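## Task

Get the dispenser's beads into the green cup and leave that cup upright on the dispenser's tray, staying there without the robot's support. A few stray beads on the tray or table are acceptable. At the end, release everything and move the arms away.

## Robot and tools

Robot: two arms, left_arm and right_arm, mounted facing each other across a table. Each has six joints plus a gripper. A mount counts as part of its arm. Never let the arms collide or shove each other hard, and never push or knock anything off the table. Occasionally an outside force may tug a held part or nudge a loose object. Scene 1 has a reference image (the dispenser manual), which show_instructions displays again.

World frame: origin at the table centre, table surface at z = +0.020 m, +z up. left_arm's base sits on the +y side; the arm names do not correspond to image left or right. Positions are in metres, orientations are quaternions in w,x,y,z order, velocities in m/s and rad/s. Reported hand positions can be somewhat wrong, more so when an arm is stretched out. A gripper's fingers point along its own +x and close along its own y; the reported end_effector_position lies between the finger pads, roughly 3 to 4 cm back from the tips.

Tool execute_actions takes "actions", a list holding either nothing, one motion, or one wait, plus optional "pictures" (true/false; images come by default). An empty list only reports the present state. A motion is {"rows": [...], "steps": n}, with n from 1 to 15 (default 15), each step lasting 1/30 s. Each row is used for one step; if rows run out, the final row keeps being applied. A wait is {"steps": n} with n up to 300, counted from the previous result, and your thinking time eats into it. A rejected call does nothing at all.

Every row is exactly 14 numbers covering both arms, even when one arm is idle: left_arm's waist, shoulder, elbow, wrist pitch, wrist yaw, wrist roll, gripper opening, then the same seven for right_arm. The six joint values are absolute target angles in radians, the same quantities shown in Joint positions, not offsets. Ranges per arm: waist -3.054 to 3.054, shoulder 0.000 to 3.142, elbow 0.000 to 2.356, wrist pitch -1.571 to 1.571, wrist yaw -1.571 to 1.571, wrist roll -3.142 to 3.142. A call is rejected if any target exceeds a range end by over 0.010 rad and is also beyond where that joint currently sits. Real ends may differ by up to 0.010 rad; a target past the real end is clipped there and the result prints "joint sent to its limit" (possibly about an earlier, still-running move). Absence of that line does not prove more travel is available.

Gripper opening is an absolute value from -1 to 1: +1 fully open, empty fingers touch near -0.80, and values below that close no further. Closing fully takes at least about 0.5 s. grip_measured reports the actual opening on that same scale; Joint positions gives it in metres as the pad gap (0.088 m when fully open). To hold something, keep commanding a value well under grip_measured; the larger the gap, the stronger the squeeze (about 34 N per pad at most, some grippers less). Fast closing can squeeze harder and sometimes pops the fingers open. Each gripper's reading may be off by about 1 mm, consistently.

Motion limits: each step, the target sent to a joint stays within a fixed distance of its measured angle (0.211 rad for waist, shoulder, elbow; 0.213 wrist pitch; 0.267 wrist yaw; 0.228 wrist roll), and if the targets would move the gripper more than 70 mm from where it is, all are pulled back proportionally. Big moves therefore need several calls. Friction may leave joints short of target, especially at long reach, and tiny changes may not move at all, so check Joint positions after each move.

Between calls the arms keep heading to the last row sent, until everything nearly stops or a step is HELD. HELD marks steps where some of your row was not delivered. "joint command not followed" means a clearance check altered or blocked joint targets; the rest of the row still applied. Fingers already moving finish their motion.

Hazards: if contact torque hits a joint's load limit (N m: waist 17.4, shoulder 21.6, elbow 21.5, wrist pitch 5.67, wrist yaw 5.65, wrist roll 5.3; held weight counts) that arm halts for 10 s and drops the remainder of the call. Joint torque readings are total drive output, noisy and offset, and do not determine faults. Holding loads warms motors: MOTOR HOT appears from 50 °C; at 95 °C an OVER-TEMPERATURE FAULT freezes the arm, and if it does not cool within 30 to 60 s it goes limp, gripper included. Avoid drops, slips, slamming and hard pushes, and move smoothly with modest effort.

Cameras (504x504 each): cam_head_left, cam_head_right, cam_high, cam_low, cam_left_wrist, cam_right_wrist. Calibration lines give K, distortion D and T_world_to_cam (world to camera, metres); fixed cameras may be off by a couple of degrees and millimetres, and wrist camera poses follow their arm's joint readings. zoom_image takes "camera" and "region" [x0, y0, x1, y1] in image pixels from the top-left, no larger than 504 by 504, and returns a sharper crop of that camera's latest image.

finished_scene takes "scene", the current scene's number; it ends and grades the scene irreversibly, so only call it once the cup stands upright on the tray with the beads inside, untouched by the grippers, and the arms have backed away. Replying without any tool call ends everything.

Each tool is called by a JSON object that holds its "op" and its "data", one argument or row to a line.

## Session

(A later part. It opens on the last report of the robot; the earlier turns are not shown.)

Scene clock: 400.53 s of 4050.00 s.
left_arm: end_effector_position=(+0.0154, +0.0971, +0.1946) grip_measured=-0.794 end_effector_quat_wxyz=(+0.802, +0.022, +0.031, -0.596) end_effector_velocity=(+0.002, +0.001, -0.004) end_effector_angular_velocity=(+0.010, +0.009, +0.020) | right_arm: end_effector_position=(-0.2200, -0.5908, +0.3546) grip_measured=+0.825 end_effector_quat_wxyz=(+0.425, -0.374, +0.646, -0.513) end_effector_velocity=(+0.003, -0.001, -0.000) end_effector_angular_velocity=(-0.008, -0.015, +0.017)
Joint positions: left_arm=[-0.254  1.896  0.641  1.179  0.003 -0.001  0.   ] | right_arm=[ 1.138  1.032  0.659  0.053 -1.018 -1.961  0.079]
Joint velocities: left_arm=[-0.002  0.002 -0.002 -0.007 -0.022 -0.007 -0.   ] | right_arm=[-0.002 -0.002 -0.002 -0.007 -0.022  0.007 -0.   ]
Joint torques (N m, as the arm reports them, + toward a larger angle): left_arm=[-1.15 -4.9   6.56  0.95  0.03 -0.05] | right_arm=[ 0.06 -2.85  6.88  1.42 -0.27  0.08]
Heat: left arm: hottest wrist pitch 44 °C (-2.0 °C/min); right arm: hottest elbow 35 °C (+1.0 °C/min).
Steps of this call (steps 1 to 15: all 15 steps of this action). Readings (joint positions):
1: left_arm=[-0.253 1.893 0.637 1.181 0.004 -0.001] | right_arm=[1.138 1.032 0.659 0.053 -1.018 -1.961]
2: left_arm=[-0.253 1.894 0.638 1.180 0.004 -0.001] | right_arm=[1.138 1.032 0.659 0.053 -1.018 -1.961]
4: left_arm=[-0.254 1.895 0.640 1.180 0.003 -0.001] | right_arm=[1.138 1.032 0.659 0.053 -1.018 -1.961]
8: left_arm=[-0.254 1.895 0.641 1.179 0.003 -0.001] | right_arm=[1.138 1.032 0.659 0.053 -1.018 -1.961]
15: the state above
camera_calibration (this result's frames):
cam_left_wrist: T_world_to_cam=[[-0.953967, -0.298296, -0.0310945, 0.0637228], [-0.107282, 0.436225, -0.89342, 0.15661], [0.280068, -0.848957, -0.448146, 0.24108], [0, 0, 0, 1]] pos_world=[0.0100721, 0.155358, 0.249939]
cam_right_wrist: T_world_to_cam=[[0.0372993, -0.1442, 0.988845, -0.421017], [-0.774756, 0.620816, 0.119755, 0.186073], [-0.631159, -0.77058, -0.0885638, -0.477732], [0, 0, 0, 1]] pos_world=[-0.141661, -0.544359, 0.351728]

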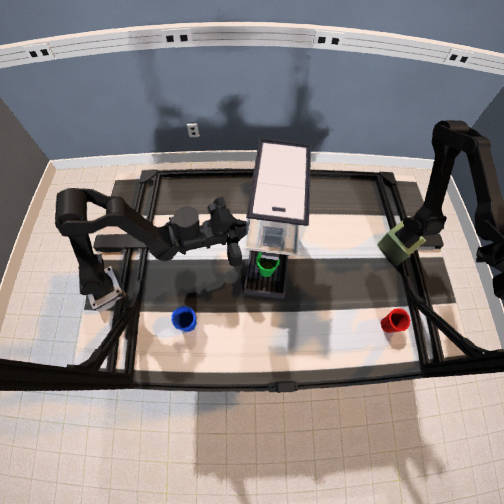

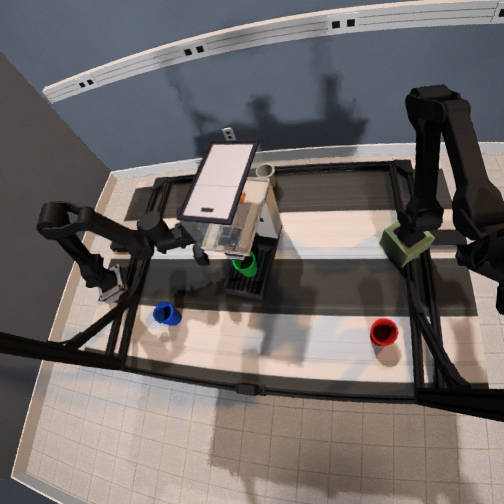

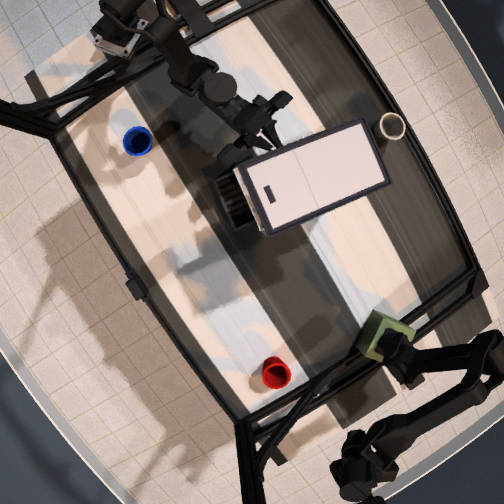

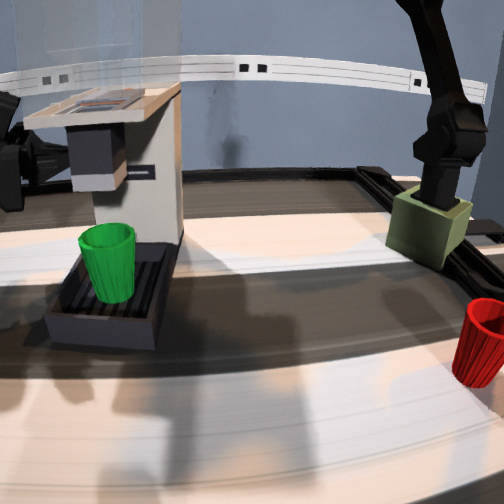

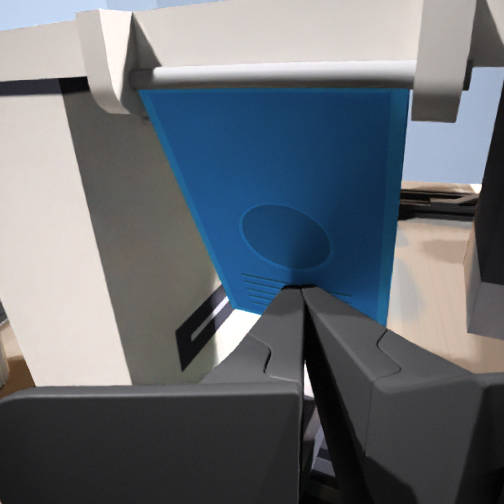

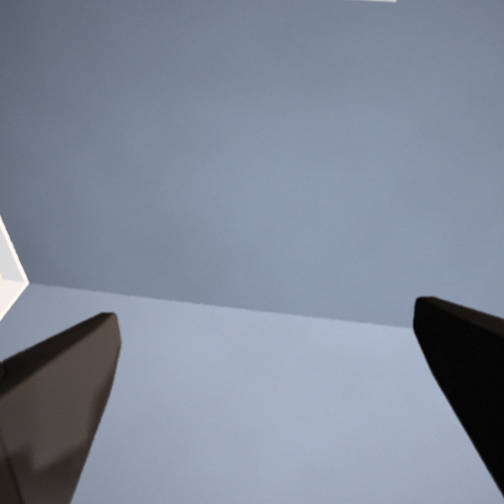

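{"op": "execute_actions", "data": {
  "actions": [
    {"rows":[
[-0.262,1.909,0.648,1.175,0.005,-0.002,-0.82,1.138,1.031,0.66,0.053,-1.018,-1.961,0.825],
[-0.259,1.900,0.644,1.177,0.005,-0.002,-0.82,1.138,1.031,0.66,0.053,-1.018,-1.961,0.825],
[-0.256,1.891,0.640,1.179,0.005,-0.002,-0.82,1.138,1.031,0.66,0.053,-1.018,-1.961,0.825],
[-0.253,1.883,0.635,1.181,0.005,-0.002,-0.82,1.138,1.031,0.66,0.053,-1.018,-1.961,0.825],
[-0.251,1.878,0.629,1.183,0.005,-0.002,-0.82,1.138,1.031,0.66,0.053,-1.018,-1.961,0.825],
[-0.249,1.874,0.622,1.185,0.005,-0.002,-0.82,1.138,1.031,0.66,0.053,-1.018,-1.961,0.825],
[-0.247,1.870,0.614,1.187,0.005,-0.002,-0.82,1.138,1.031,0.66,0.053,-1.018,-1.961,0.825],
[-0.245,1.865,0.606,1.189,0.005,-0.002,-0.82,1.138,1.031,0.66,0.053,-1.018,-1.961,0.825],
[-0.243,1.860,0.598,1.191,0.005,-0.002,-0.82,1.138,1.031,0.66,0.053,-1.018,-1.961,0.825],
[-0.241,1.855,0.590,1.193,0.005,-0.002,-0.82,1.138,1.031,0.66,0.053,-1.018,-1.961,0.825],
[-0.239,1.850,0.582,1.195,0.005,-0.002,-0.82,1.138,1.031,0.66,0.053,-1.018,-1.961,0.825],
[-0.237,1.845,0.574,1.197,0.005,-0.002,-0.82,1.138,1.031,0.66,0.053,-1.018,-1.961,0.825],
[-0.235,1.840,0.566,1.199,0.005,-0.002,-0.82,1.138,1.031,0.66,0.053,-1.018,-1.961,0.825],
[-0.233,1.835,0.558,1.200,0.005,-0.002,-0.82,1.138,1.031,0.66,0.053,-1.018,-1.961,0.825],
[-0.231,1.829,0.549,1.201,0.005,-0.002,-0.82,1.138,1.031,0.66,0.053,-1.018,-1.961,0.825]],"steps":15}
  ],
  "pictures": false
}}

{"op": "execute_actions", "data": {
  "actions": [
    {"rows":[
[-0.228,1.822,0.539,1.201,0.005,-0.002,-0.82,1.138,1.031,0.66,0.053,-1.018,-1.961,0.825],
[-0.225,1.813,0.527,1.200,0.005,-0.002,-0.82,1.138,1.031,0.66,0.053,-1.018,-1.961,0.825],
[-0.221,1.802,0.514,1.198,0.005,-0.002,-0.82,1.138,1.031,0.66,0.053,-1.018,-1.961,0.825],
[-0.217,1.788,0.499,1.195,0.005,-0.002,-0.82,1.138,1.031,0.66,0.053,-1.018,-1.961,0.825],
[-0.212,1.772,0.483,1.191,0.005,-0.002,-0.82,1.138,1.031,0.66,0.053,-1.018,-1.961,0.825],
[-0.207,1.754,0.466,1.185,0.005,-0.002,-0.82,1.138,1.031,0.66,0.053,-1.018,-1.961,0.825],
[-0.202,1.734,0.448,1.178,0.005,-0.002,-0.82,1.138,1.031,0.66,0.053,-1.018,-1.961,0.825],
[-0.197,1.712,0.430,1.169,0.005,-0.002,-0.82,1.138,1.031,0.66,0.053,-1.018,-1.961,0.825],
[-0.192,1.689,0.412,1.159,0.005,-0.002,-0.82,1.138,1.031,0.66,0.053,-1.018,-1.961,0.825],
[-0.187,1.665,0.394,1.148,0.005,-0.002,-0.82,1.138,1.031,0.66,0.053,-1.018,-1.961,0.825],
[-0.182,1.640,0.376,1.136,0.005,-0.002,-0.82,1.138,1.031,0.66,0.053,-1.018,-1.961,0.825],
[-0.177,1.615,0.358,1.123,0.005,-0.002,-0.82,1.138,1.031,0.66,0.053,-1.018,-1.961,0.825],
[-0.172,1.590,0.340,1.110,0.005,-0.002,-0.82,1.138,1.031,0.66,0.053,-1.018,-1.961,0.825],
[-0.167,1.565,0.322,1.097,0.005,-0.002,-0.82,1.138,1.031,0.66,0.053,-1.018,-1.961,0.825],
[-0.162,1.540,0.305,1.084,0.005,-0.002,-0.82,1.138,1.031,0.66,0.053,-1.018,-1.961,0.825]],"steps":15}
  ],
  "pictures": false
}}

{"op": "execute_actions", "data": {
  "actions": [
    {"rows":[
[-0.157,1.515,0.288,1.071,0.005,-0.002,-0.82,1.138,1.031,0.66,0.053,-1.018,-1.961,0.825],
[-0.152,1.490,0.272,1.058,0.005,-0.002,-0.82,1.138,1.031,0.66,0.053,-1.018,-1.961,0.825],
[-0.147,1.465,0.257,1.045,0.005,-0.002,-0.82,1.138,1.031,0.66,0.053,-1.018,-1.961,0.825],
[-0.143,1.441,0.242,1.032,0.005,-0.002,-0.82,1.138,1.031,0.66,0.053,-1.018,-1.961,0.825],
[-0.139,1.418,0.228,1.019,0.005,-0.002,-0.82,1.138,1.031,0.66,0.053,-1.018,-1.961,0.825],
[-0.135,1.397,0.215,1.007,0.005,-0.002,-0.82,1.138,1.031,0.66,0.053,-1.018,-1.961,0.825],
[-0.132,1.378,0.203,0.996,0.005,-0.002,-0.82,1.138,1.031,0.66,0.053,-1.018,-1.961,0.825],
[-0.129,1.361,0.192,0.986,0.005,-0.002,-0.82,1.138,1.031,0.66,0.053,-1.018,-1.961,0.825],
[-0.127,1.346,0.182,0.977,0.005,-0.002,-0.82,1.138,1.031,0.66,0.053,-1.018,-1.961,0.825],
[-0.125,1.333,0.173,0.969,0.005,-0.002,-0.82,1.138,1.031,0.66,0.053,-1.018,-1.961,0.825],
[-0.123,1.322,0.166,0.963,0.005,-0.002,-0.82,1.138,1.031,0.66,0.053,-1.018,-1.961,0.825],
[-0.122,1.313,0.160,0.958,0.005,-0.002,-0.82,1.138,1.031,0.66,0.053,-1.018,-1.961,0.825],
[-0.121,1.307,0.155,0.954,0.005,-0.002,-0.82,1.138,1.031,0.66,0.053,-1.018,-1.961,0.825],
[-0.120,1.302,0.152,0.951,0.005,-0.002,-0.82,1.138,1.031,0.66,0.053,-1.018,-1.961,0.825],
[-0.120,1.300,0.150,0.950,0.005,-0.002,-0.82,1.138,1.031,0.66,0.053,-1.018,-1.961,0.825]],"steps":15}
  ]
}}

{"op": "zoom_image", "data": {
  "camera": "cam_head_left",
  "region": [200, 200, 320, 320]
}}

{"op": "zoom_image", "data": {
  "camera": "cam_low",
  "region": [0, 70, 240, 360]
}}

Scene clock: 435.97 s of 4050.00 s.
left_arm: end_effector_position=(+0.0174, +0.1146, +0.1907) grip_measured=-0.794 end_effector_quat_wxyz=(+0.807, +0.026, +0.036, -0.589) end_effector_velocity=(+0.005, +0.062, -0.007) end_effector_angular_velocity=(+0.042, +0.006, +0.048) | right_arm: end_effector_position=(-0.2200, -0.5908, +0.3546) grip_measured=+0.825 end_effector_quat_wxyz=(+0.425, -0.374, +0.646, -0.513) end_effector_velocity=(+0.004, -0.002, -0.000) end_effector_angular_velocity=(+0.002, +0.012, +0.027)
Joint positions: left_arm=[-0.238  1.858  0.575  1.194  0.003 -0.001  0.   ] | right_arm=[ 1.138  1.032  0.659  0.053 -1.018 -1.961  0.079]
Joint velocities: left_arm=[ 0.056 -0.159 -0.237  0.037  0.007  0.007 -0.   ] | right_arm=[ 0.002 -0.002 -0.002 -0.007 -0.022 -0.022 -0.   ]
Joint torques (N m, as the arm reports them, + toward a larger angle): left_arm=[ 0.11 -8.92  4.42  1.52  0.07 -0.02] | right_arm=[ 0.11 -2.87  6.83  1.45 -0.27  0.06]
Heat: left arm: hottest wrist pitch 40 °C (-4.0 °C/min); right arm: hottest elbow 35 °C (+1.0 °C/min).
Steps of this call (steps 1 to 15: the robot went on to your last target; steps 16 to 90: nothing new was sent; then 31.93 s passed at rest; steps 91 to 105: all 15 steps of this action). Readings (joint positions):
91: left_arm=[-0.254 1.897 0.642 1.179 0.003 -0.001] | right_arm=[1.138 1.032 0.659 0.053 -1.018 -1.961]
92: left_arm=[-0.254 1.897 0.642 1.179 0.003 -0.001] | right_arm=[1.138 1.032 0.659 0.053 -1.018 -1.961]
94: left_arm=[-0.254 1.896 0.642 1.179 0.003 -0.001] | right_arm=[1.138 1.032 0.659 0.053 -1.018 -1.961]
98: left_arm=[-0.251 1.889 0.627 1.183 0.003 -0.001] | right_arm=[1.138 1.032 0.659 0.053 -1.018 -1.961]
105: the state above

Scene clock: 436.47 s of 4050.00 s.
left_arm: end_effector_position=(+0.0210, +0.1779, +0.1943) grip_measured=-0.794 end_effector_quat_wxyz=(+0.823, +0.039, +0.057, -0.564) end_effector_velocity=(-0.004, +0.163, +0.008) end_effector_angular_velocity=(+0.127, +0.056, +0.152) | right_arm: end_effector_position=(-0.2200, -0.5908, +0.3546) grip_measured=+0.825 end_effector_quat_wxyz=(+0.425, -0.374, +0.646, -0.513) end_effector_velocity=(+0.003, -0.001, -0.000) end_effector_angular_velocity=(+0.002, +0.012, +0.022)
Joint positions: left_arm=[-0.178  1.615  0.358  1.119  0.003 -0.001  0.   ] | right_arm=[ 1.138  1.032  0.659  0.053 -1.018 -1.961  0.079]
Joint velocities: left_arm=[ 0.144 -0.745 -0.525 -0.359 -0.007 -0.007 -0.   ] | right_arm=[-0.002 -0.002 -0.002 -0.007 -0.022 -0.022 -0.   ]
Joint torques (N m, as the arm reports them, + toward a larger angle): left_arm=[ 0.23 -6.47  4.37  1.12  0.08 -0.04] | right_arm=[ 0.11 -2.87  6.98  1.43 -0.27  0.06]
Heat: left arm: hottest wrist pitch 40 °C (-4.0 °C/min); right arm: hottest elbow 35 °C (+1.0 °C/min).
Steps of this call (steps 1 to 15: all 15 steps of this action). Readings (joint positions):
1: left_arm=[-0.236 1.853 0.567 1.195 0.003 -0.001] | right_arm=[1.138 1.032 0.659 0.053 -1.018 -1.961]
2: left_arm=[-0.233 1.847 0.558 1.196 0.003 -0.001] | right_arm=[1.138 1.032 0.659 0.053 -1.018 -1.961]
4: left_arm=[-0.228 1.830 0.538 1.196 0.003 -0.001] | right_arm=[1.138 1.032 0.659 0.053 -1.018 -1.961]
8: left_arm=[-0.213 1.774 0.481 1.187 0.003 -0.001] | right_arm=[1.138 1.032 0.659 0.053 -1.018 -1.961]
15: the state above

Scene clock: 436.97 s of 4050.00 s.
left_arm: end_effector_position=(+0.0158, +0.2376, +0.1892) grip_measured=-0.794 end_effector_quat_wxyz=(+0.835, +0.052, +0.081, -0.541) end_effector_velocity=(-0.011, +0.043, -0.017) end_effector_angular_velocity=(+0.054, +0.018, +0.018) | right_arm: end_effector_position=(-0.2200, -0.5908, +0.3546) grip_measured=+0.825 end_effector_quat_wxyz=(+0.425, -0.374, +0.646, -0.513) end_effector_velocity=(+0.001, +0.000, -0.001) end_effector_angular_velocity=(+0.007, +0.013, +0.008)
Joint positions: left_arm=[-0.125  1.325  0.169  0.963  0.003 -0.001  0.   ] | right_arm=[ 1.138  1.032  0.659  0.053 -1.018 -1.961  0.079]
Joint velocities: left_arm=[ 0.027 -0.203 -0.149 -0.11   0.007  0.007 -0.   ] | right_arm=[-0.002 -0.002 -0.002 -0.007 -0.007 -0.022  0.   ]
Joint torques (N m, as the arm reports them, + toward a larger angle): left_arm=[ 0.15 -4.14  5.18  1.19  0.07 -0.04] | right_arm=[ 0.13 -2.9   6.94  1.44 -0.26  0.07]
Heat: left arm: hottest wrist pitch 40 °C (-4.0 °C/min); right arm: hottest elbow 35 °C (+1.0 °C/min).
Steps of this call (steps 1 to 15: all 15 steps of this action). Readings (joint positions):
1: left_arm=[-0.173 1.590 0.341 1.107 0.003 -0.001] | right_arm=[1.138 1.032 0.659 0.053 -1.018 -1.961]
2: left_arm=[-0.168 1.565 0.324 1.094 0.003 -0.001] | right_arm=[1.138 1.032 0.659 0.053 -1.018 -1.961]
4: left_arm=[-0.157 1.515 0.290 1.068 0.003 -0.001] | right_arm=[1.138 1.032 0.659 0.053 -1.018 -1.961]
8: left_arm=[-0.141 1.422 0.233 1.019 0.003 -0.001] | right_arm=[1.138 1.032 0.659 0.053 -1.018 -1.961]
15: the state above
camera_calibration (this result's frames):
cam_left_wrist: T_world_to_cam=[[-0.909532, -0.414424, -0.0317022, 0.132837], [-0.203998, 0.511562, -0.834679, 0.0630556], [0.362129, -0.7527, -0.549823, 0.352838], [0, 0, 0, 1]] pos_world=[0.00590955, 0.288375, 0.250841]
cam_right_wrist: T_world_to_cam=[[0.0372993, -0.1442, 0.988845, -0.421017], [-0.774756, 0.620816, 0.119755, 0.186073], [-0.631159, -0.77058, -0.0885638, -0.477732], [0, 0, 0, 1]] pos_world=[-0.141661, -0.544359, 0.351728]

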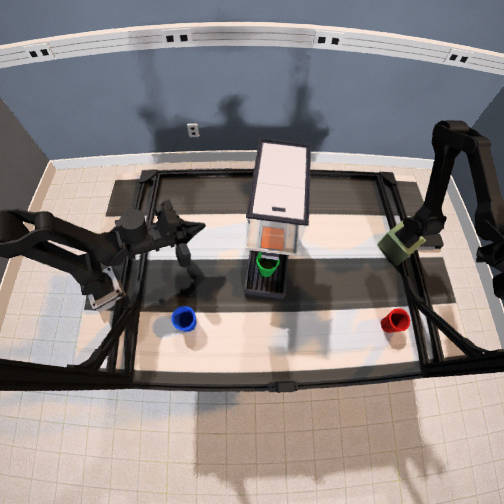

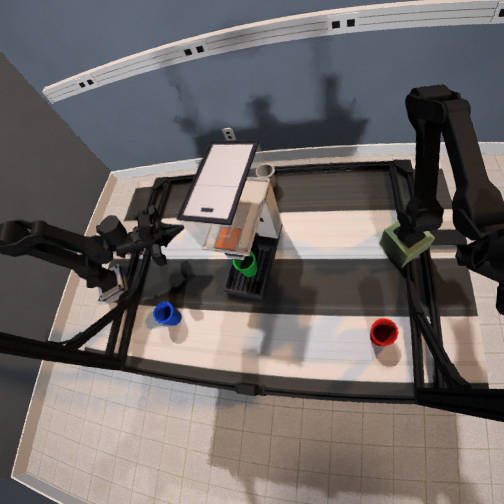

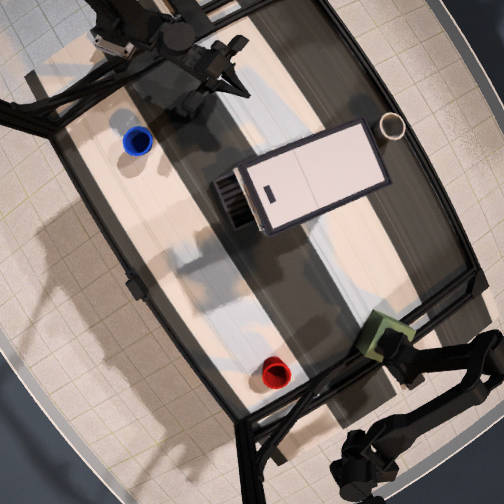

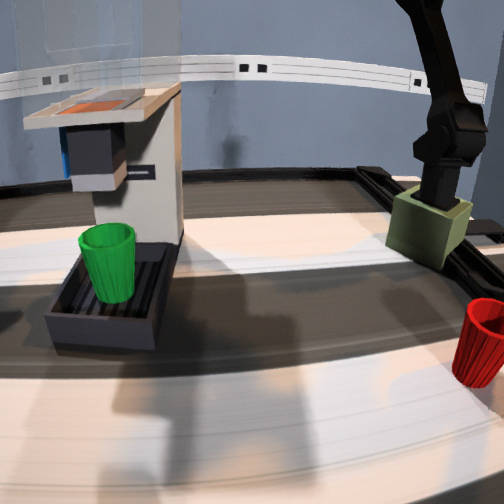

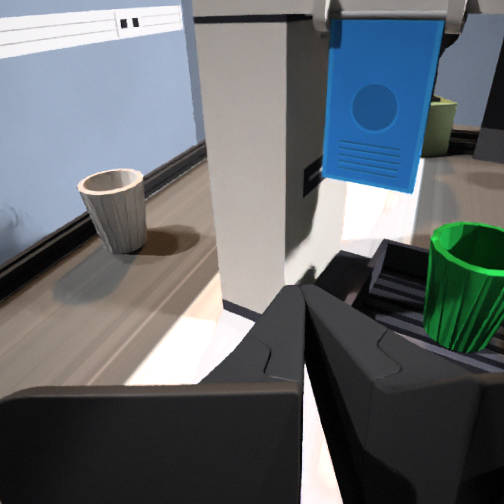

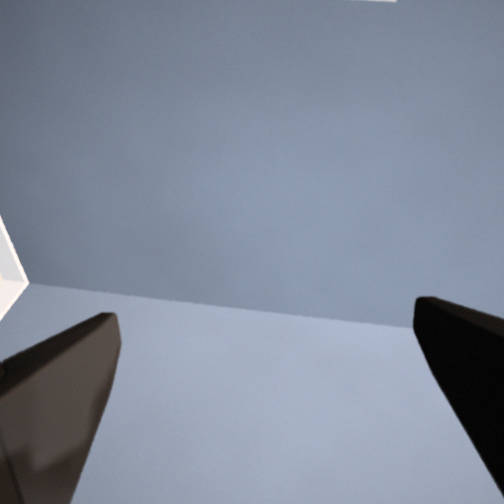

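Region (200, 200, 320, 320) of cam_head_left's 504x504 image, scaled by 4.200, with more detail than that image has.

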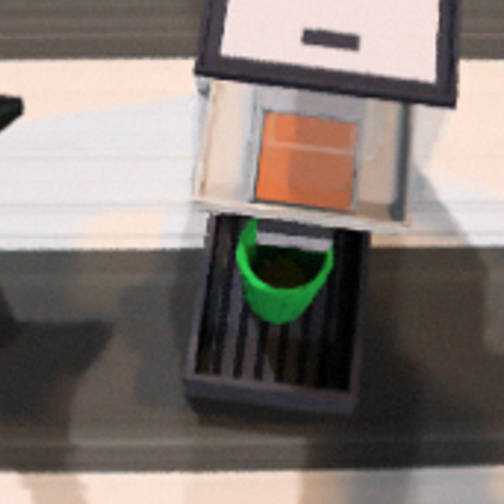

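Region (0, 70, 240, 360) of cam_low's 504x504 image, scaled by 1.738, with more detail than that image has; it fills the left 417 columns of this view, and the rest is white.

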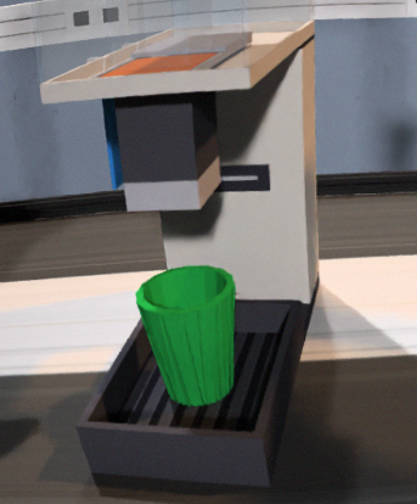

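The gate is empty and closed, the green cup is upright on the tray with the beads inside, and the arm is clear.

{"op": "finished_scene", "data": {
  "scene": 2
}}

The scene is finished: the task was done.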